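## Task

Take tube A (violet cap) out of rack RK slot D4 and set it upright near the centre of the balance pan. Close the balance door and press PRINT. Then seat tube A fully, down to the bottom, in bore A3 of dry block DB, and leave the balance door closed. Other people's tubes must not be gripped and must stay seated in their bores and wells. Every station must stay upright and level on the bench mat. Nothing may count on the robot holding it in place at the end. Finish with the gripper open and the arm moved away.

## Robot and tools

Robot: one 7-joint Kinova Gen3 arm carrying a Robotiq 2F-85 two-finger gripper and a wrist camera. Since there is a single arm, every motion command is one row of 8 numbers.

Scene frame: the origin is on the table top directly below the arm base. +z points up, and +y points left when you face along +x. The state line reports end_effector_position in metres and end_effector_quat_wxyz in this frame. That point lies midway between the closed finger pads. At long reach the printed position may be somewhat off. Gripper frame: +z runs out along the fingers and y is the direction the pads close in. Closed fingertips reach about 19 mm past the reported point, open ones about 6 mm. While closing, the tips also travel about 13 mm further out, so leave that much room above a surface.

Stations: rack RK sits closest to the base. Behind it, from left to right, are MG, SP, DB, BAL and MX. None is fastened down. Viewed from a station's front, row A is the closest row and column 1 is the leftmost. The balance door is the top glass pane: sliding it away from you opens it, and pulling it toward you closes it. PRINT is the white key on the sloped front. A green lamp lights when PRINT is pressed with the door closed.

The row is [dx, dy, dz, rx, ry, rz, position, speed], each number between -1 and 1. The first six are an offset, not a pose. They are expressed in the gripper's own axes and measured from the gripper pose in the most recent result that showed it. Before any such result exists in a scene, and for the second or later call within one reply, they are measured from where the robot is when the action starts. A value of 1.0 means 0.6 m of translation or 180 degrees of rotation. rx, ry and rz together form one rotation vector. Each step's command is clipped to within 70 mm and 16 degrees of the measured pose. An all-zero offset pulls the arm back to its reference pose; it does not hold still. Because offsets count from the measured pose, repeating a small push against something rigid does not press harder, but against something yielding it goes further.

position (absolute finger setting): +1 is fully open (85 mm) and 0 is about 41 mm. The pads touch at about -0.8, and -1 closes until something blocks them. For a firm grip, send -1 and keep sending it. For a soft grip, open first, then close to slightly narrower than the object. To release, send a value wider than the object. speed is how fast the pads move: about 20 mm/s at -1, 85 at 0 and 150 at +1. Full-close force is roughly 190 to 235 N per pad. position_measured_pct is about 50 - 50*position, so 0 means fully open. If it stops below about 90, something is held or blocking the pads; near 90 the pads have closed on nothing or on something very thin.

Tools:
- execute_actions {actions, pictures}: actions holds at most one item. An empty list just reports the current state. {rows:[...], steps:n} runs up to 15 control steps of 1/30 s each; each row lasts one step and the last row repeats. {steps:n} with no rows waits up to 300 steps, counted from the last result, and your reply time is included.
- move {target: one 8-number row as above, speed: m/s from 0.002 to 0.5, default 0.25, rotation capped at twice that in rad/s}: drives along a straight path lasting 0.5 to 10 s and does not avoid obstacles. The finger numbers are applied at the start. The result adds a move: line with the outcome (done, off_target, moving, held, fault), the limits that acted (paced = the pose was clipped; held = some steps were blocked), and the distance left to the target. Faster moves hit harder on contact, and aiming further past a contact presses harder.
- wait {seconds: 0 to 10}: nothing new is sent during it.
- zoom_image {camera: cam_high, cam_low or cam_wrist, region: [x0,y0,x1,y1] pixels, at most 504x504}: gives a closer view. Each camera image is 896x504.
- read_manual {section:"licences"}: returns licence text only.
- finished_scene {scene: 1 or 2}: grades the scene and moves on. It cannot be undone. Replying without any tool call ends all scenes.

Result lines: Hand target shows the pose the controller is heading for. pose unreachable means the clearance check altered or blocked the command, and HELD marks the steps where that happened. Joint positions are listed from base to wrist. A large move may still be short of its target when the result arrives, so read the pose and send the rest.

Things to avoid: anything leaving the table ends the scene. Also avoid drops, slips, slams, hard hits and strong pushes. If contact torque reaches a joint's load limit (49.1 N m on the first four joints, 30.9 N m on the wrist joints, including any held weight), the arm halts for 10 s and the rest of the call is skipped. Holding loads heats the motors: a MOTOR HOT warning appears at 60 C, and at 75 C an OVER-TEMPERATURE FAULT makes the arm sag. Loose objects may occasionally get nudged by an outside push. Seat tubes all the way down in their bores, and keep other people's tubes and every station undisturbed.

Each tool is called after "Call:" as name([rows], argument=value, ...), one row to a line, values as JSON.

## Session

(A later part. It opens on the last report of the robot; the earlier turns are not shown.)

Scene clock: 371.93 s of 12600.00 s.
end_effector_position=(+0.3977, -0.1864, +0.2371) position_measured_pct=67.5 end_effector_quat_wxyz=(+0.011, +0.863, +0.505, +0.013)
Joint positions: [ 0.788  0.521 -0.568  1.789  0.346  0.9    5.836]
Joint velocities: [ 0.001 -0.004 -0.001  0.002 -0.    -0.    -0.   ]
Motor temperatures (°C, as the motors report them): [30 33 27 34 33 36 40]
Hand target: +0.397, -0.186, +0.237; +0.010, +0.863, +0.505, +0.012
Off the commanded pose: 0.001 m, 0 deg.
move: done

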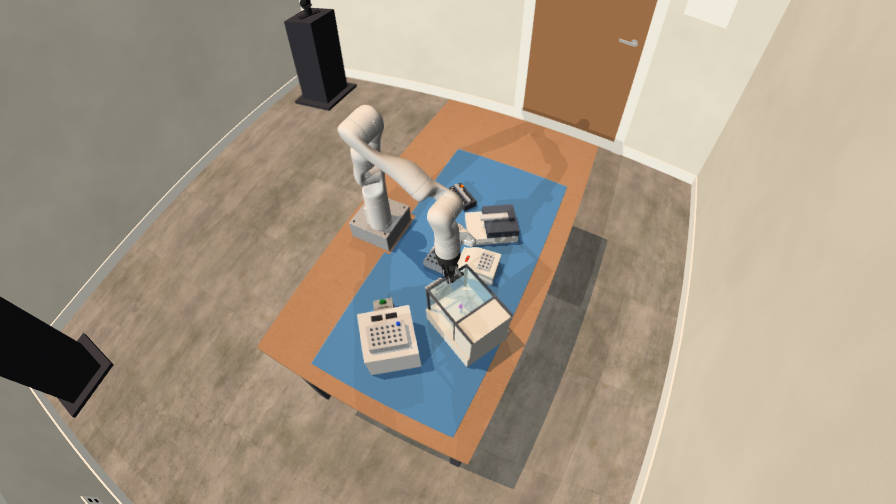

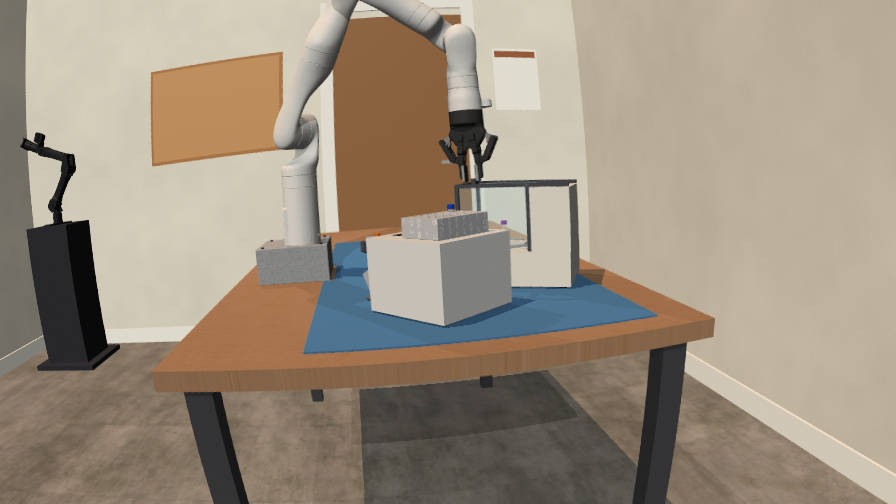

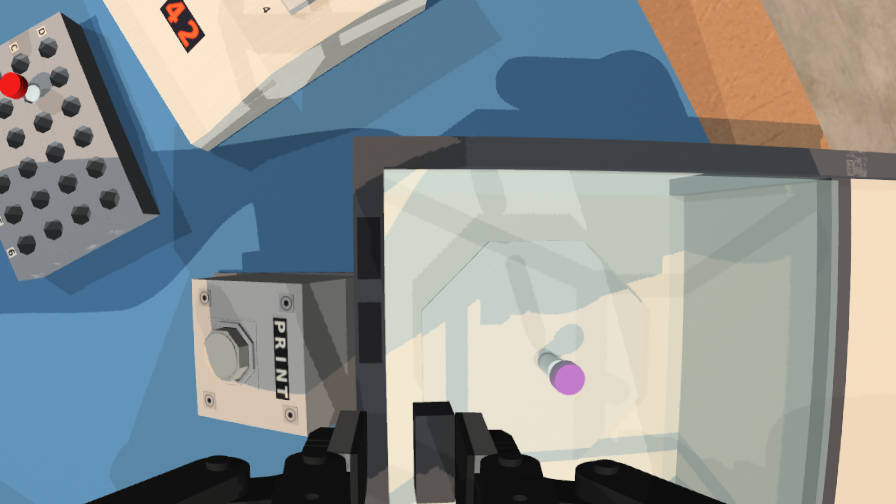

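Call:
move(target=[0, 0.006, -0.035, 0, 0, 0, -0.35, 0], speed=0.08)

Call:
move(target=[-0.0105, -0.1535, 0, 0, 0, -0.5, -1, 0], speed=0.2)

Call:
move(target=[0, 0, 0.24, 0, 0, 0, -1, 0], speed=0.15)

Scene clock: 405.00 s of 12600.00 s.
end_effector_position=(+0.4001, -0.1879, +0.2580) position_measured_pct=67.5 end_effector_quat_wxyz=(+0.011, +0.863, +0.505, +0.013)
Joint positions: [ 0.799  0.496 -0.582  1.749  0.322  0.961  5.859]
Joint velocities: [ 0.001 -0.002 -0.003 -0.005 -0.001  0.004  0.002]
Motor temperatures (°C, as the motors report them): [30 33 27 34 33 36 40]
Hand target: +0.400, -0.188, +0.258; +0.011, +0.863, +0.505, +0.013
Off the commanded pose: 0.000 m, 0 deg.
move: done

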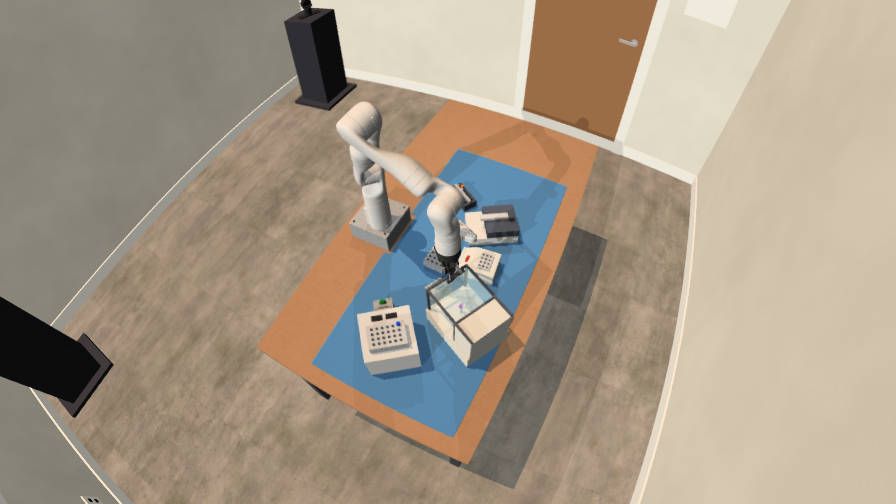

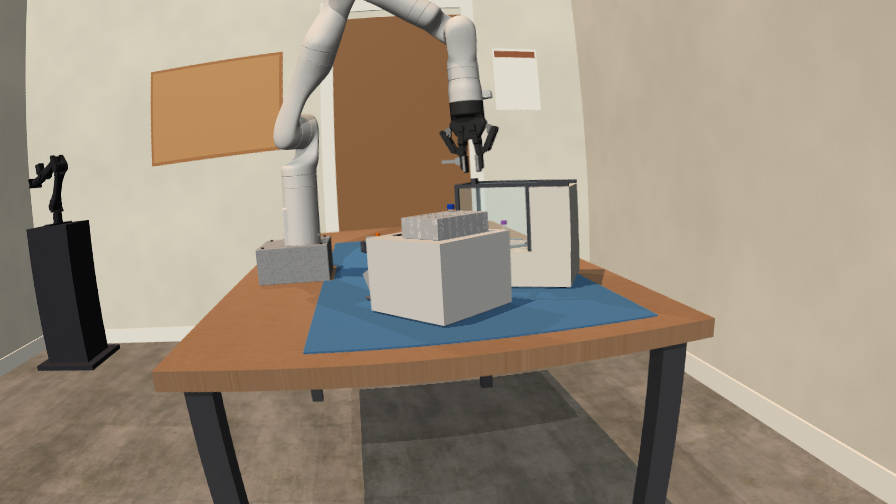

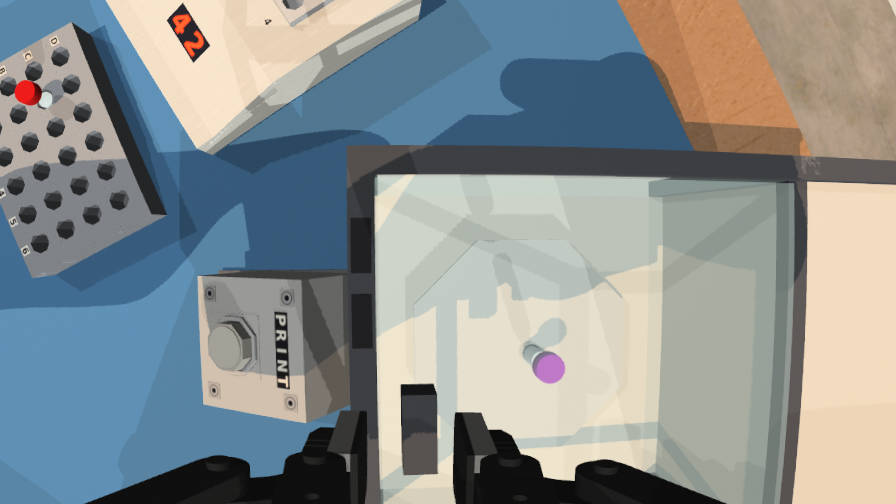

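Scene clock: 409.33 s of 12600.00 s.
end_effector_position=(+0.3166, -0.1487, +0.2546) position_measured_pct=91.7 end_effector_quat_wxyz=(+0.017, +0.252, +0.967, +0.001)
Joint positions: [ 1.179  0.435 -1.055  2.032  0.484  0.912  7.204]
Joint velocities: [ 0.006 -0.     0.     0.001 -0.001 -0.001  0.007]
Motor temperatures (°C, as the motors report them): [30 33 27 34 33 36 40]
Hand target: +0.316, -0.149, +0.255; +0.017, +0.253, +0.967, +0.001
Off the commanded pose: 0.000 m, 0 deg.
move: done

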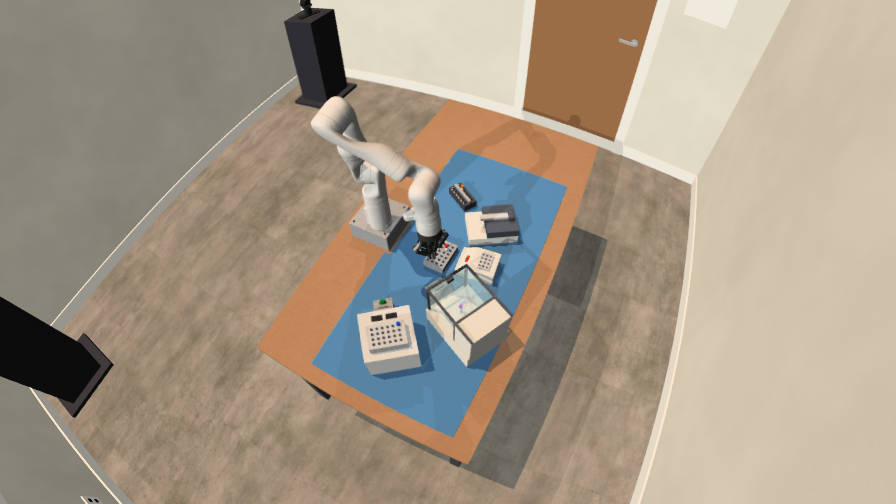

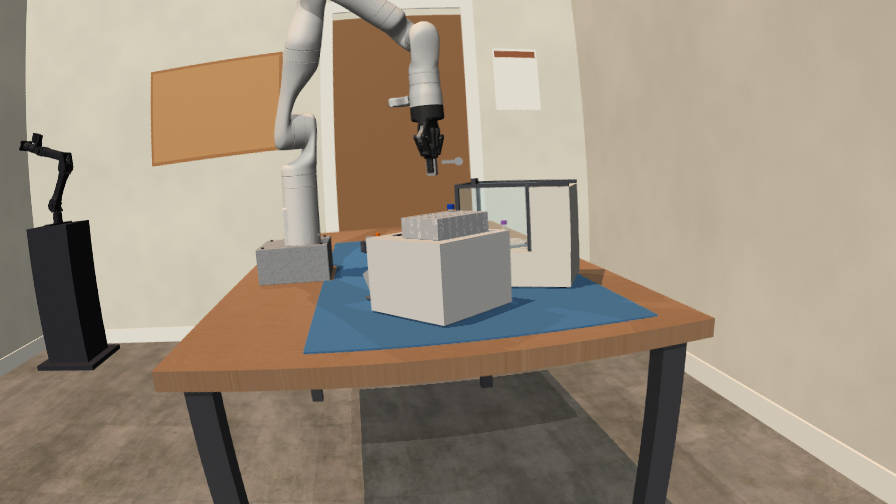

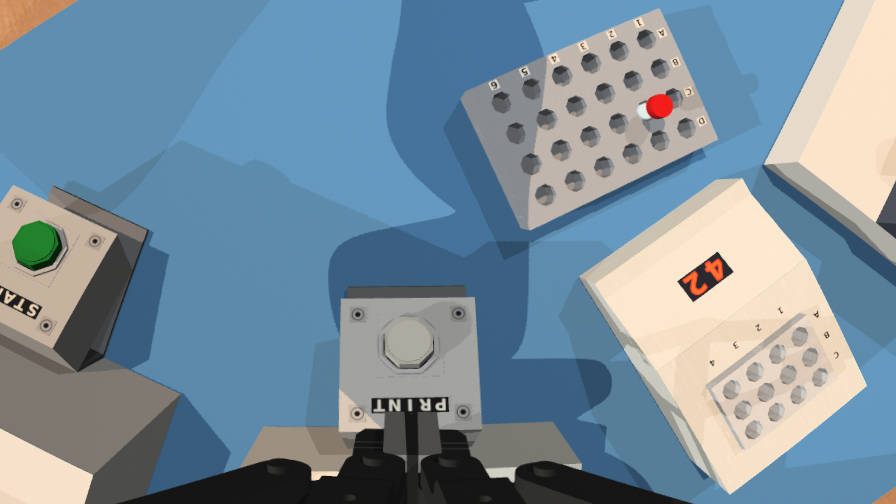

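Scene clock: 410.80 s of 12600.00 s.
end_effector_position=(+0.3216, -0.1504, +0.1112) position_measured_pct=91.7 end_effector_quat_wxyz=(+0.017, +0.253, +0.967, +0.000)
Joint positions: [ 0.897  0.72  -0.722  2.177  0.955  0.56   6.787]
Joint velocities: [-0.01   0.004  0.004  0.003  0.01  -0.004 -0.009]
Motor temperatures (°C, as the motors report them): [30 33 27 34 33 36 40]
Hand target: +0.322, -0.150, +0.111; +0.017, +0.253, +0.967, +0.000
Off the commanded pose: 0.001 m, 0 deg.
move: done

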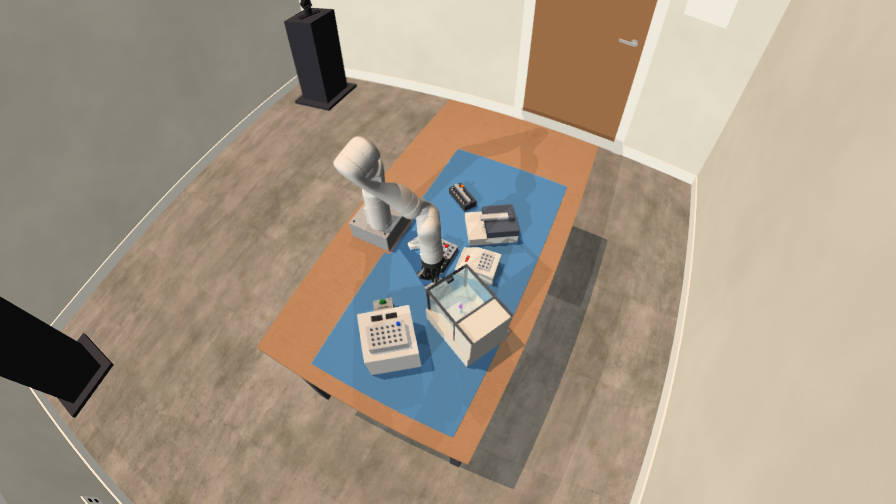

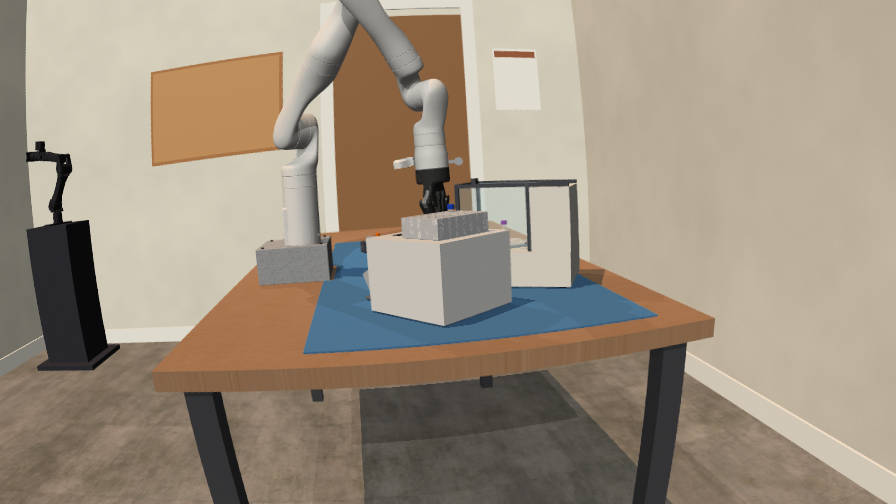

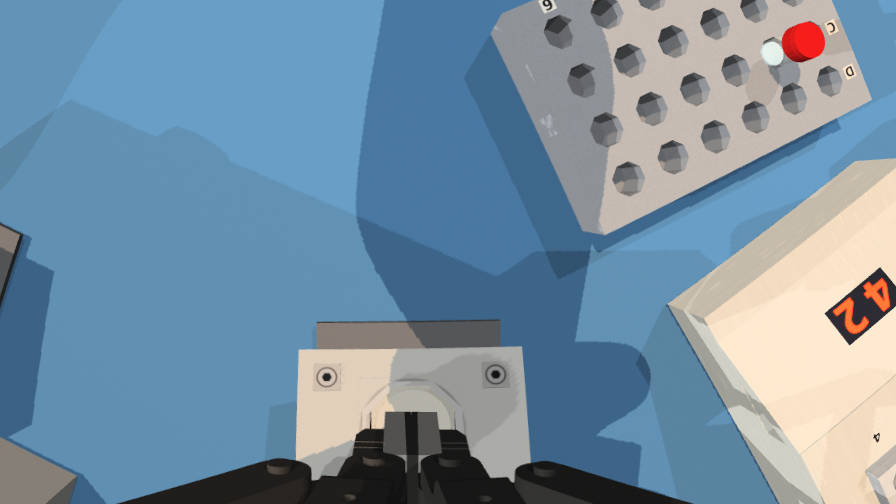

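Call:
move(target=[-0.005, 0, 0.035, 0, 0, 0, -1, 0], speed=0.012)

Scene clock: 422.70 s of 12600.00 s.
end_effector_position=(+0.3253, -0.1520, +0.0938) position_measured_pct=91.7 end_effector_quat_wxyz=(+0.019, +0.252, +0.968, -0.002)
Joint positions: [ 0.854  0.757 -0.666  2.177  1.029  0.518  6.724]
Joint velocities: [-0.003 -0.001  0.001  0.     0.006  0.    -0.005]
Motor temperatures (°C, as the motors report them): [30 33 27 34 33 36 40]
Hand target: +0.325, -0.152, +0.090; +0.017, +0.253, +0.967, +0.000
Off the commanded pose: 0.003 m, 0 deg.
move: done

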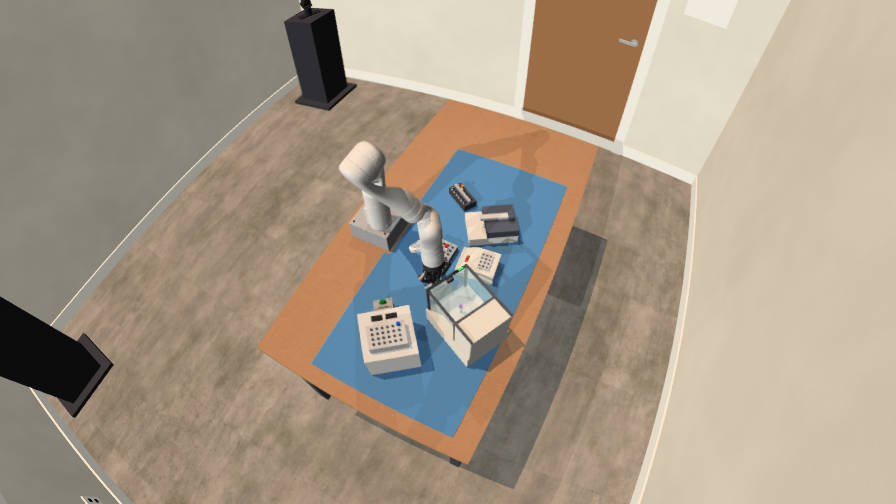

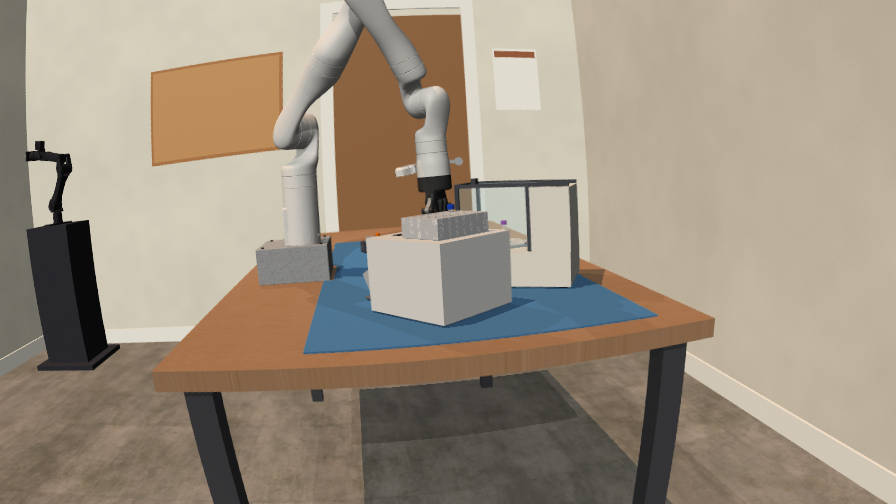

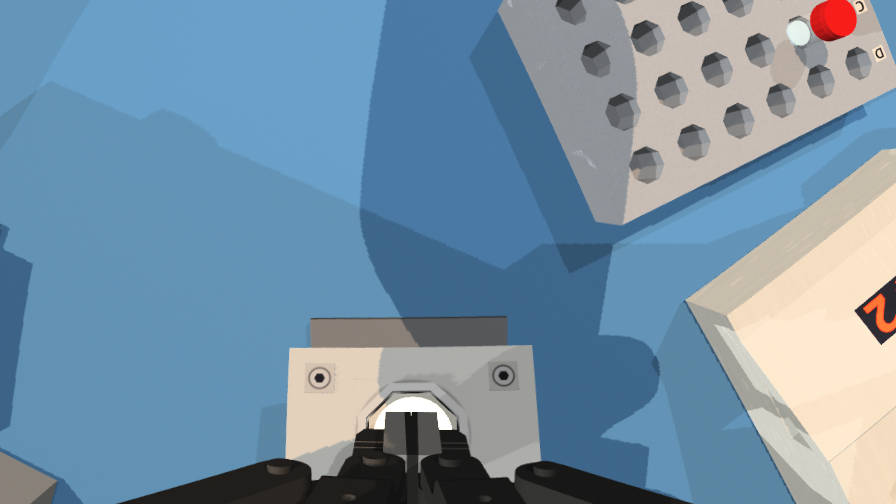

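Call:
move(target=[0, 0, -0.275, 0, 0, 0, -1, 0], speed=0.2)

Call:
move(target=[-0.1535, 0.0095, 0, 0, 0, 0.5, -0.35, 0], speed=0.2)

Scene clock: 432.00 s of 12600.00 s.
end_effector_position=(+0.3189, -0.1494, +0.2582) position_measured_pct=91.7 end_effector_quat_wxyz=(+0.019, +0.252, +0.968, -0.001)
Joint positions: [ 1.16   0.417 -1.026  2.024  0.462  0.91   7.229]
Joint velocities: [ 0.005 -0.003 -0.001 -0.    -0.001  0.001  0.002]
Motor temperatures (°C, as the motors report them): [30 33 27 34 33 36 40]
Hand target: +0.319, -0.150, +0.258; +0.019, +0.252, +0.968, -0.001
Off the commanded pose: 0.001 m, 0 deg.
move: done

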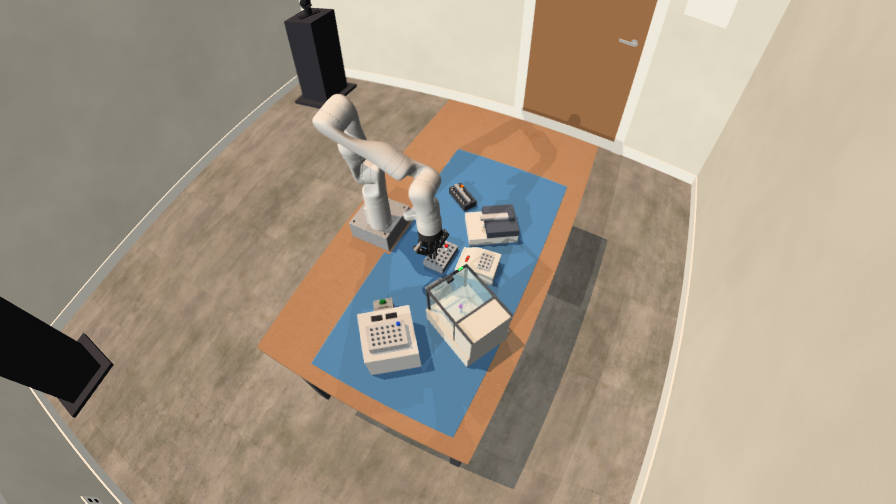

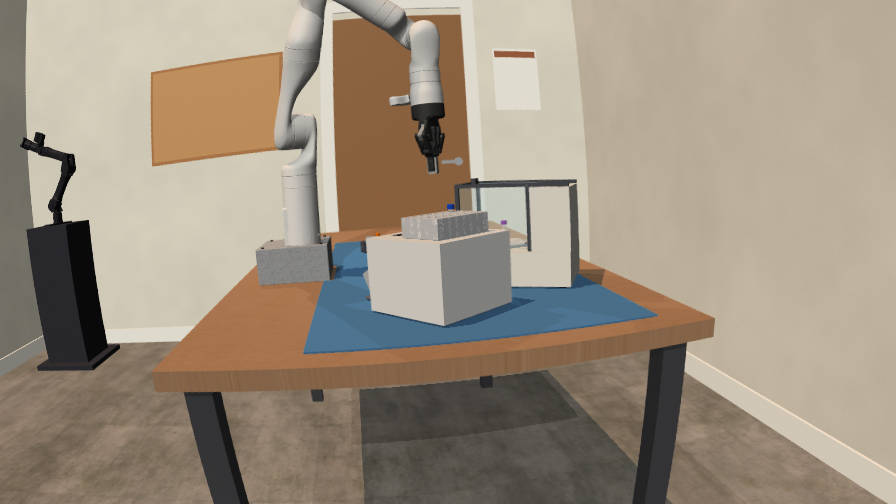

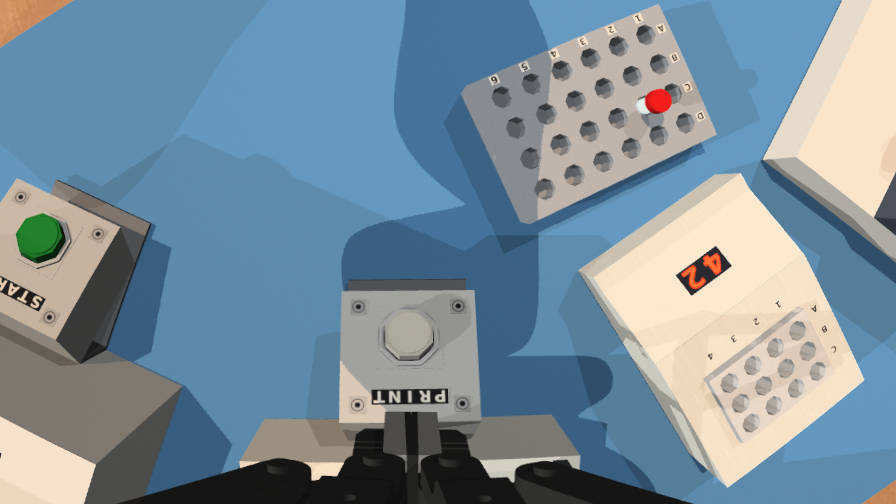

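Scene clock: 436.33 s of 12600.00 s.
end_effector_position=(+0.4022, -0.1891, +0.2621) position_measured_pct=67.5 end_effector_quat_wxyz=(+0.014, +0.862, +0.506, +0.013)
Joint positions: [ 0.781  0.487 -0.558  1.741  0.308  0.965  5.874]
Joint velocities: [-0.004  0.001 -0.    -0.003 -0.     0.001 -0.007]
Motor temperatures (°C, as the motors report them): [30 33 27 34 33 36 40]
Hand target: +0.402, -0.189, +0.262; +0.014, +0.862, +0.506, +0.013
Off the commanded pose: 0.001 m, 0 deg.
move: done

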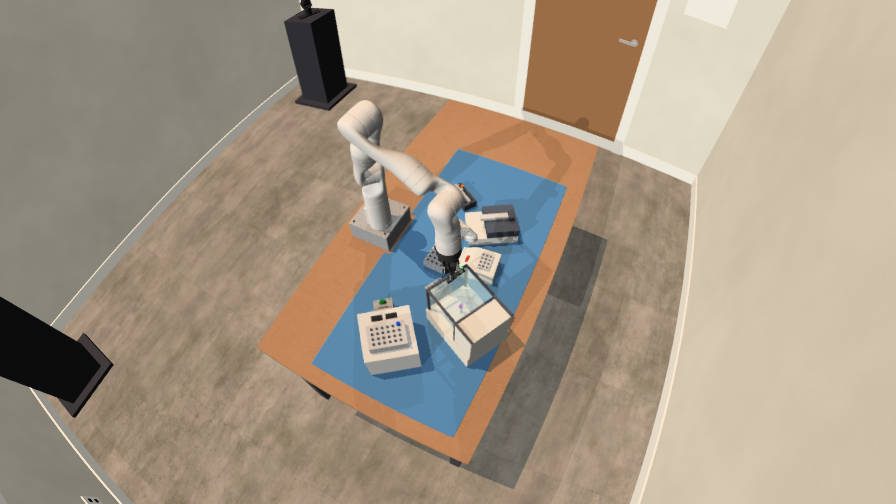

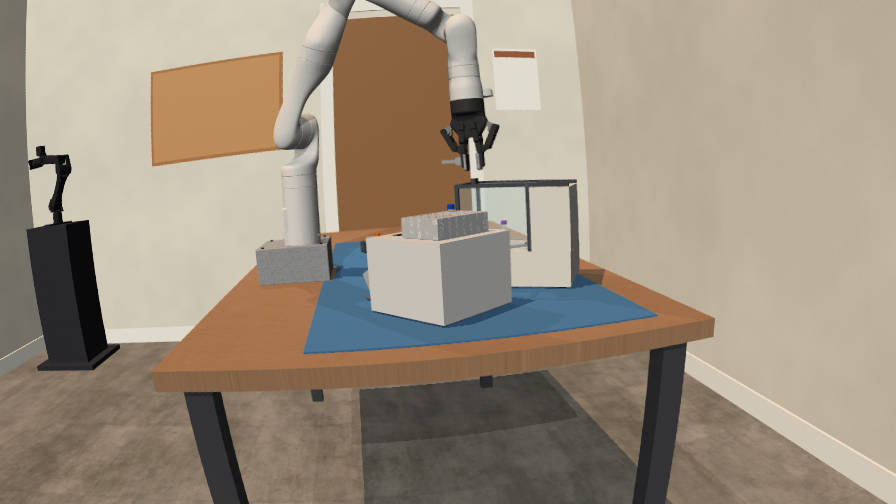

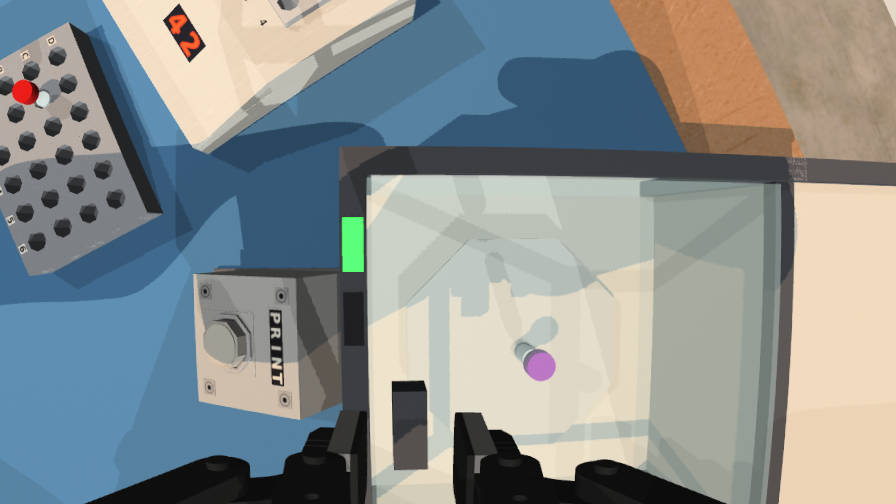

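Call:
move(target=[0, 0, 0.04, 0, 0, 0, -0.35, 0], speed=0.06)

Call:
move(target=[0, 0.2, 0.007, 0, 0, 0, -0.35, 0], speed=0.06)

Scene clock: 441.30 s of 12600.00 s.
end_effector_position=(+0.4031, -0.1894, +0.2383) position_measured_pct=67.5 end_effector_quat_wxyz=(+0.014, +0.862, +0.506, +0.013)
Joint positions: [ 0.767  0.523 -0.542  1.773  0.336  0.902  5.85 ]
Joint velocities: [-0.002  0.003  0.001  0.001  0.    -0.003 -0.   ]
Motor temperatures (°C, as the motors report them): [30 33 27 34 33 36 40]
Hand target: +0.403, -0.189, +0.238; +0.014, +0.862, +0.506, +0.013
Off the commanded pose: 0.000 m, 0 deg.
move: done

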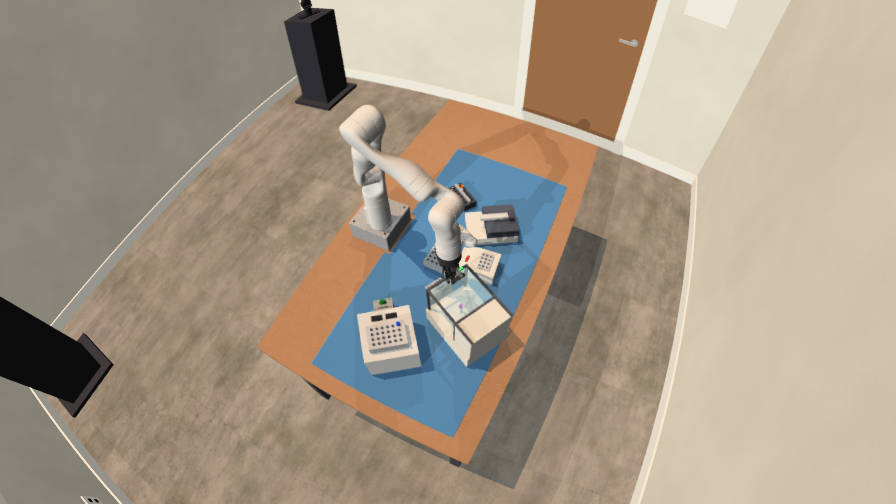

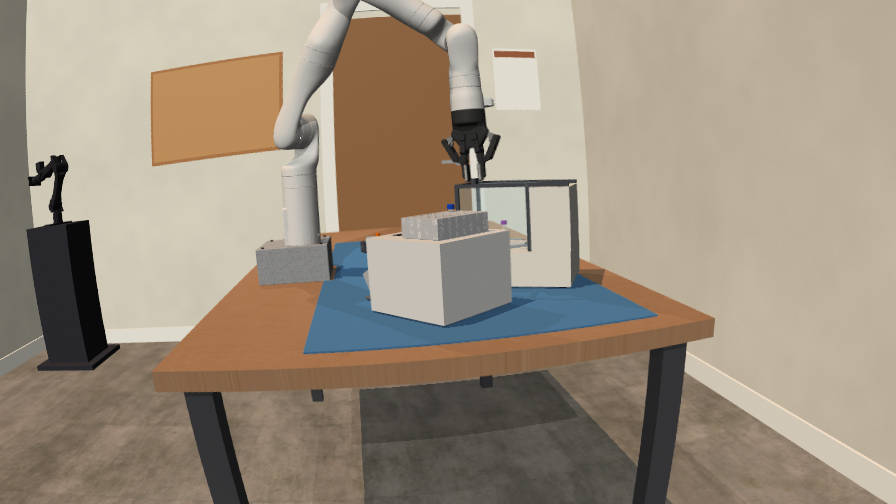

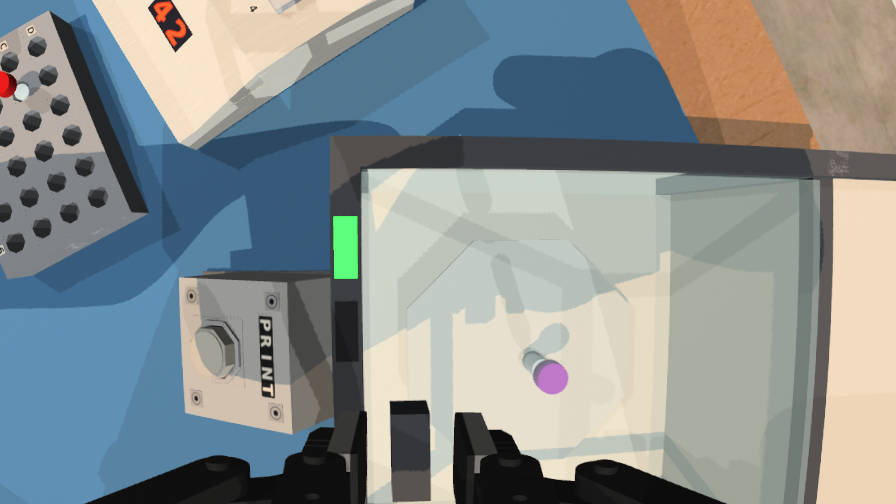

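Scene clock: 443.67 s of 12600.00 s.
end_effector_position=(+0.5078, -0.2467, +0.2388) position_measured_pct=67.5 end_effector_quat_wxyz=(+0.013, +0.862, +0.507, +0.013)
Joint positions: [ 0.685  0.755 -0.499  1.322  0.372  1.122  5.919]
Joint velocities: [-0.002  0.004 -0.    -0.008  0.001  0.005  0.001]
Motor temperatures (°C, as the motors report them): [30 33 27 34 33 36 40]
Hand target: +0.508, -0.248, +0.239; +0.014, +0.862, +0.506, +0.013
Off the commanded pose: 0.001 m, 0 deg.
move: done

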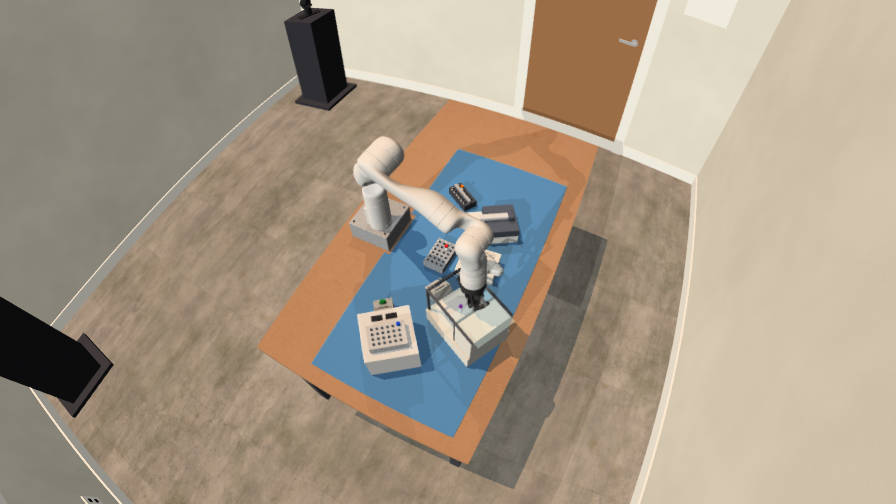

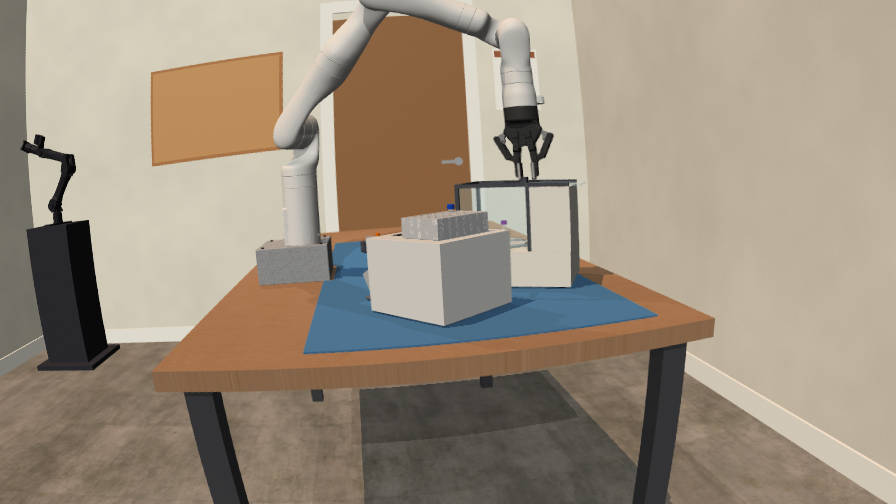

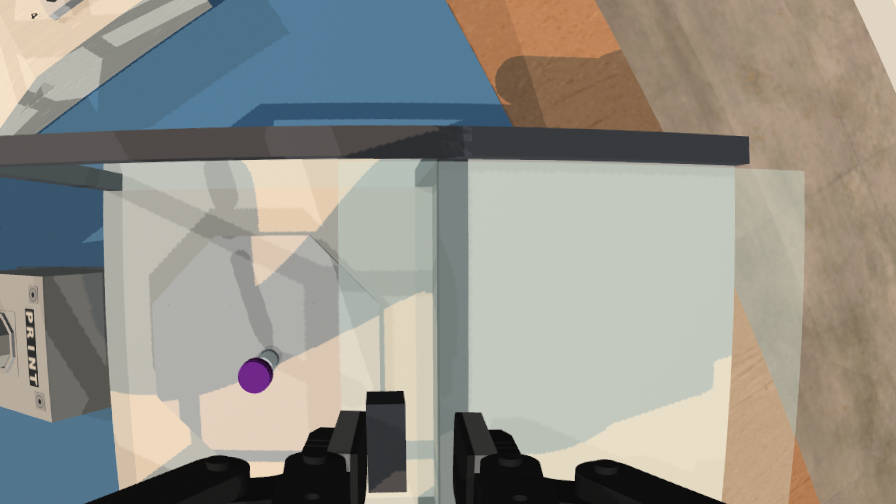

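Call:
move(target=[0, -0.01, -0.045, 0, 0, 0, -0.35, 0], speed=0.08)

Call:
move(target=[-0.0035, -0.0947, 0, 0, 0, -0.5, -0.5, 0], speed=0.2)

Scene clock: 453.60 s of 12600.00 s.
end_effector_position=(+0.5016, -0.2434, +0.2653) position_measured_pct=67.5 end_effector_quat_wxyz=(+0.013, +0.862, +0.507, +0.013)
Joint positions: [ 0.693  0.713 -0.511  1.312  0.354  1.172  5.929]
Joint velocities: [ 0.001 -0.003  0.    -0.001 -0.     0.003  0.   ]
Motor temperatures (°C, as the motors report them): [30 33 27 34 33 36 40]
Hand target: +0.502, -0.243, +0.266; +0.013, +0.862, +0.507, +0.013
Off the commanded pose: 0.000 m, 0 deg.
move: done

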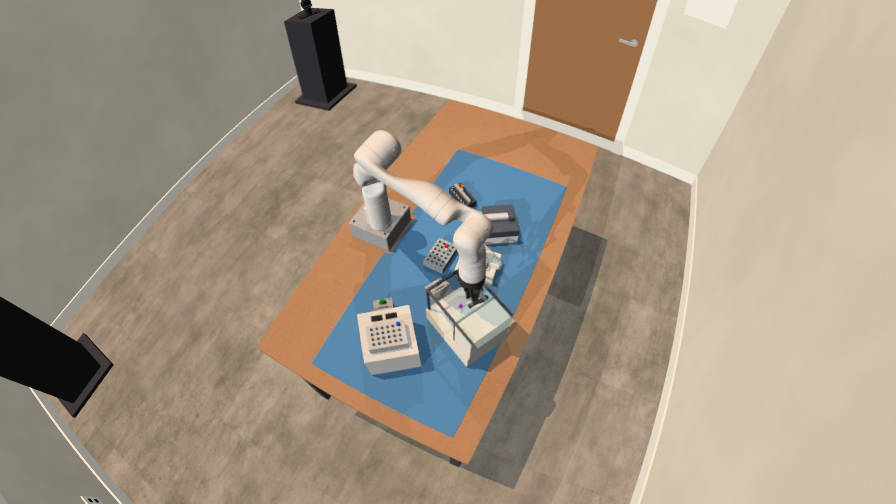

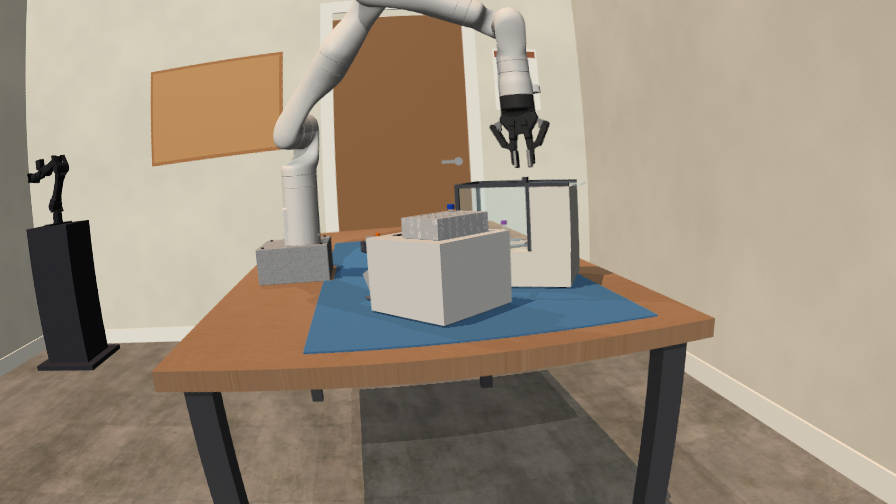

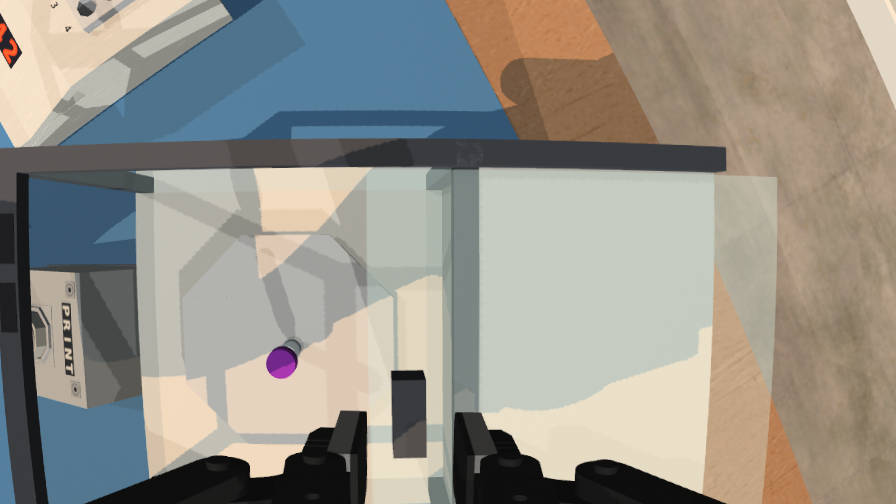

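Scene clock: 457.93 s of 12600.00 s.
end_effector_position=(+0.4509, -0.2178, +0.2631) position_measured_pct=75.0 end_effector_quat_wxyz=(+0.018, +0.251, +0.968, -0.001)
Joint positions: [ 0.943  0.701 -0.908  1.532  0.592  1.164  7.267]
Joint velocities: [ 0.003  0.    -0.     0.003  0.     0.     0.006]
Motor temperatures (°C, as the motors report them): [30 33 27 34 33 36 40]
Hand target: +0.451, -0.218, +0.263; +0.018, +0.251, +0.968, -0.001
Off the commanded pose: 0.000 m, 0 deg.
move: done

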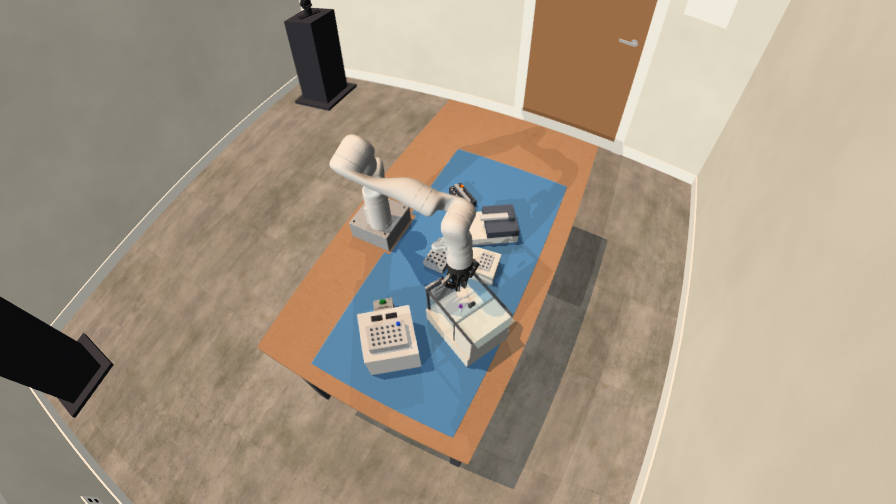

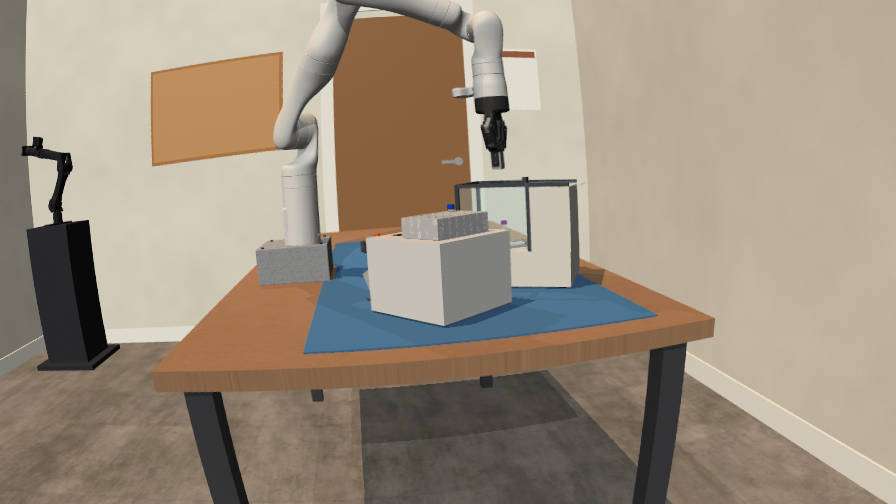

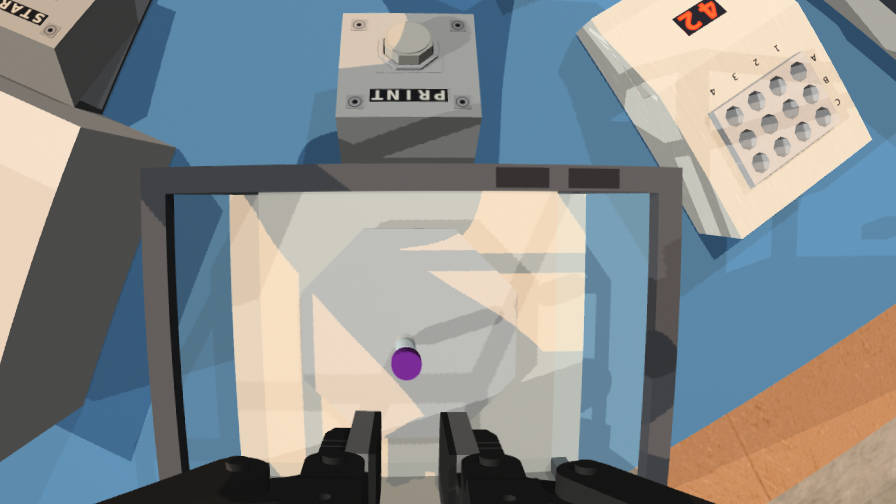

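Call:
execute_actions(actions=[])

Scene clock: 473.53 s of 12600.00 s.
end_effector_position=(+0.4508, -0.2179, +0.2631) position_measured_pct=75.0 end_effector_quat_wxyz=(+0.018, +0.251, +0.968, -0.001)
Joint positions: [ 0.943  0.701 -0.908  1.532  0.592  1.164  7.267]
Joint velocities: [ 0.    -0.     0.001  0.001 -0.002 -0.001 -0.001]
Motor temperatures (°C, as the motors report them): [30 34 27 34 33 36 40]
Hand target: +0.451, -0.218, +0.263; +0.018, +0.251, +0.968, -0.001
Off the commanded pose: 0.000 m, 0 deg.
Steps of this call (steps 1 to 468: nothing new was sent). Readings (end_effector_position | what the end effector reports):
1: (+0.4509, -0.2178, +0.2631) | position_measured_pct=75.0
2: (+0.4508, -0.2178, +0.2631) | position_measured_pct=75.0
4: (+0.4508, -0.2179, +0.2631) | position_measured_pct=75.0
8: (+0.4508, -0.2179, +0.2631) | position_measured_pct=75.0
468: the state above

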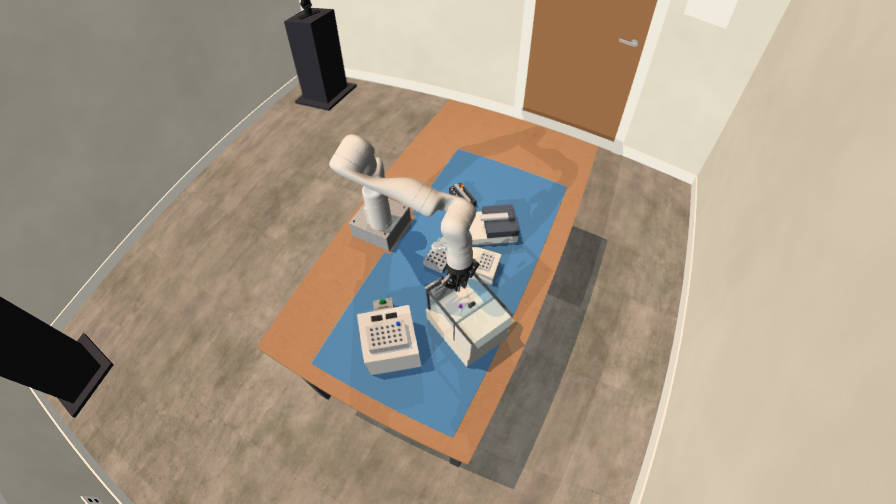

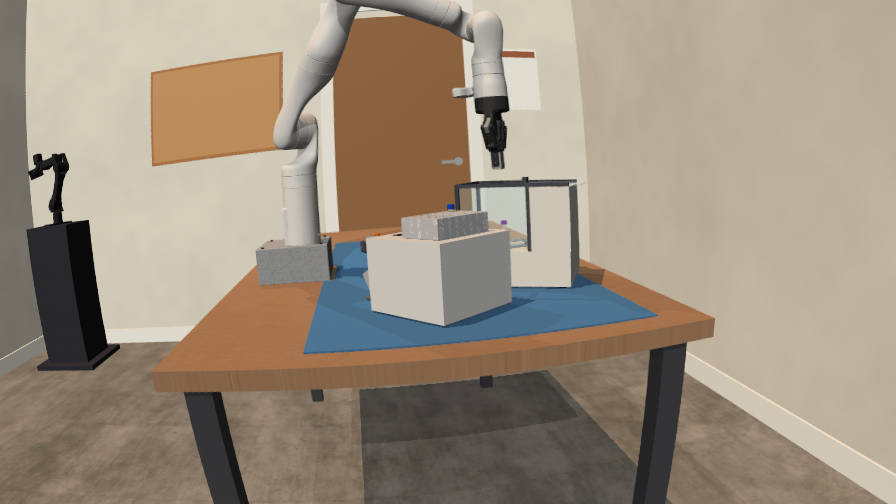

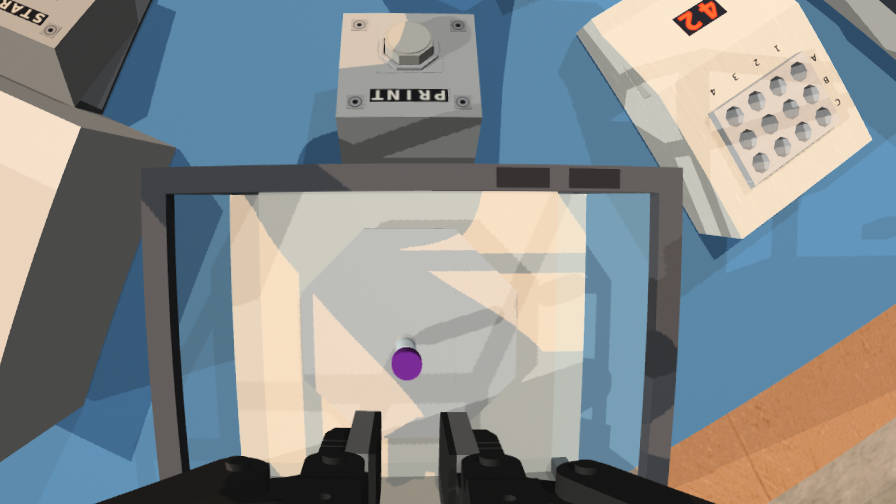

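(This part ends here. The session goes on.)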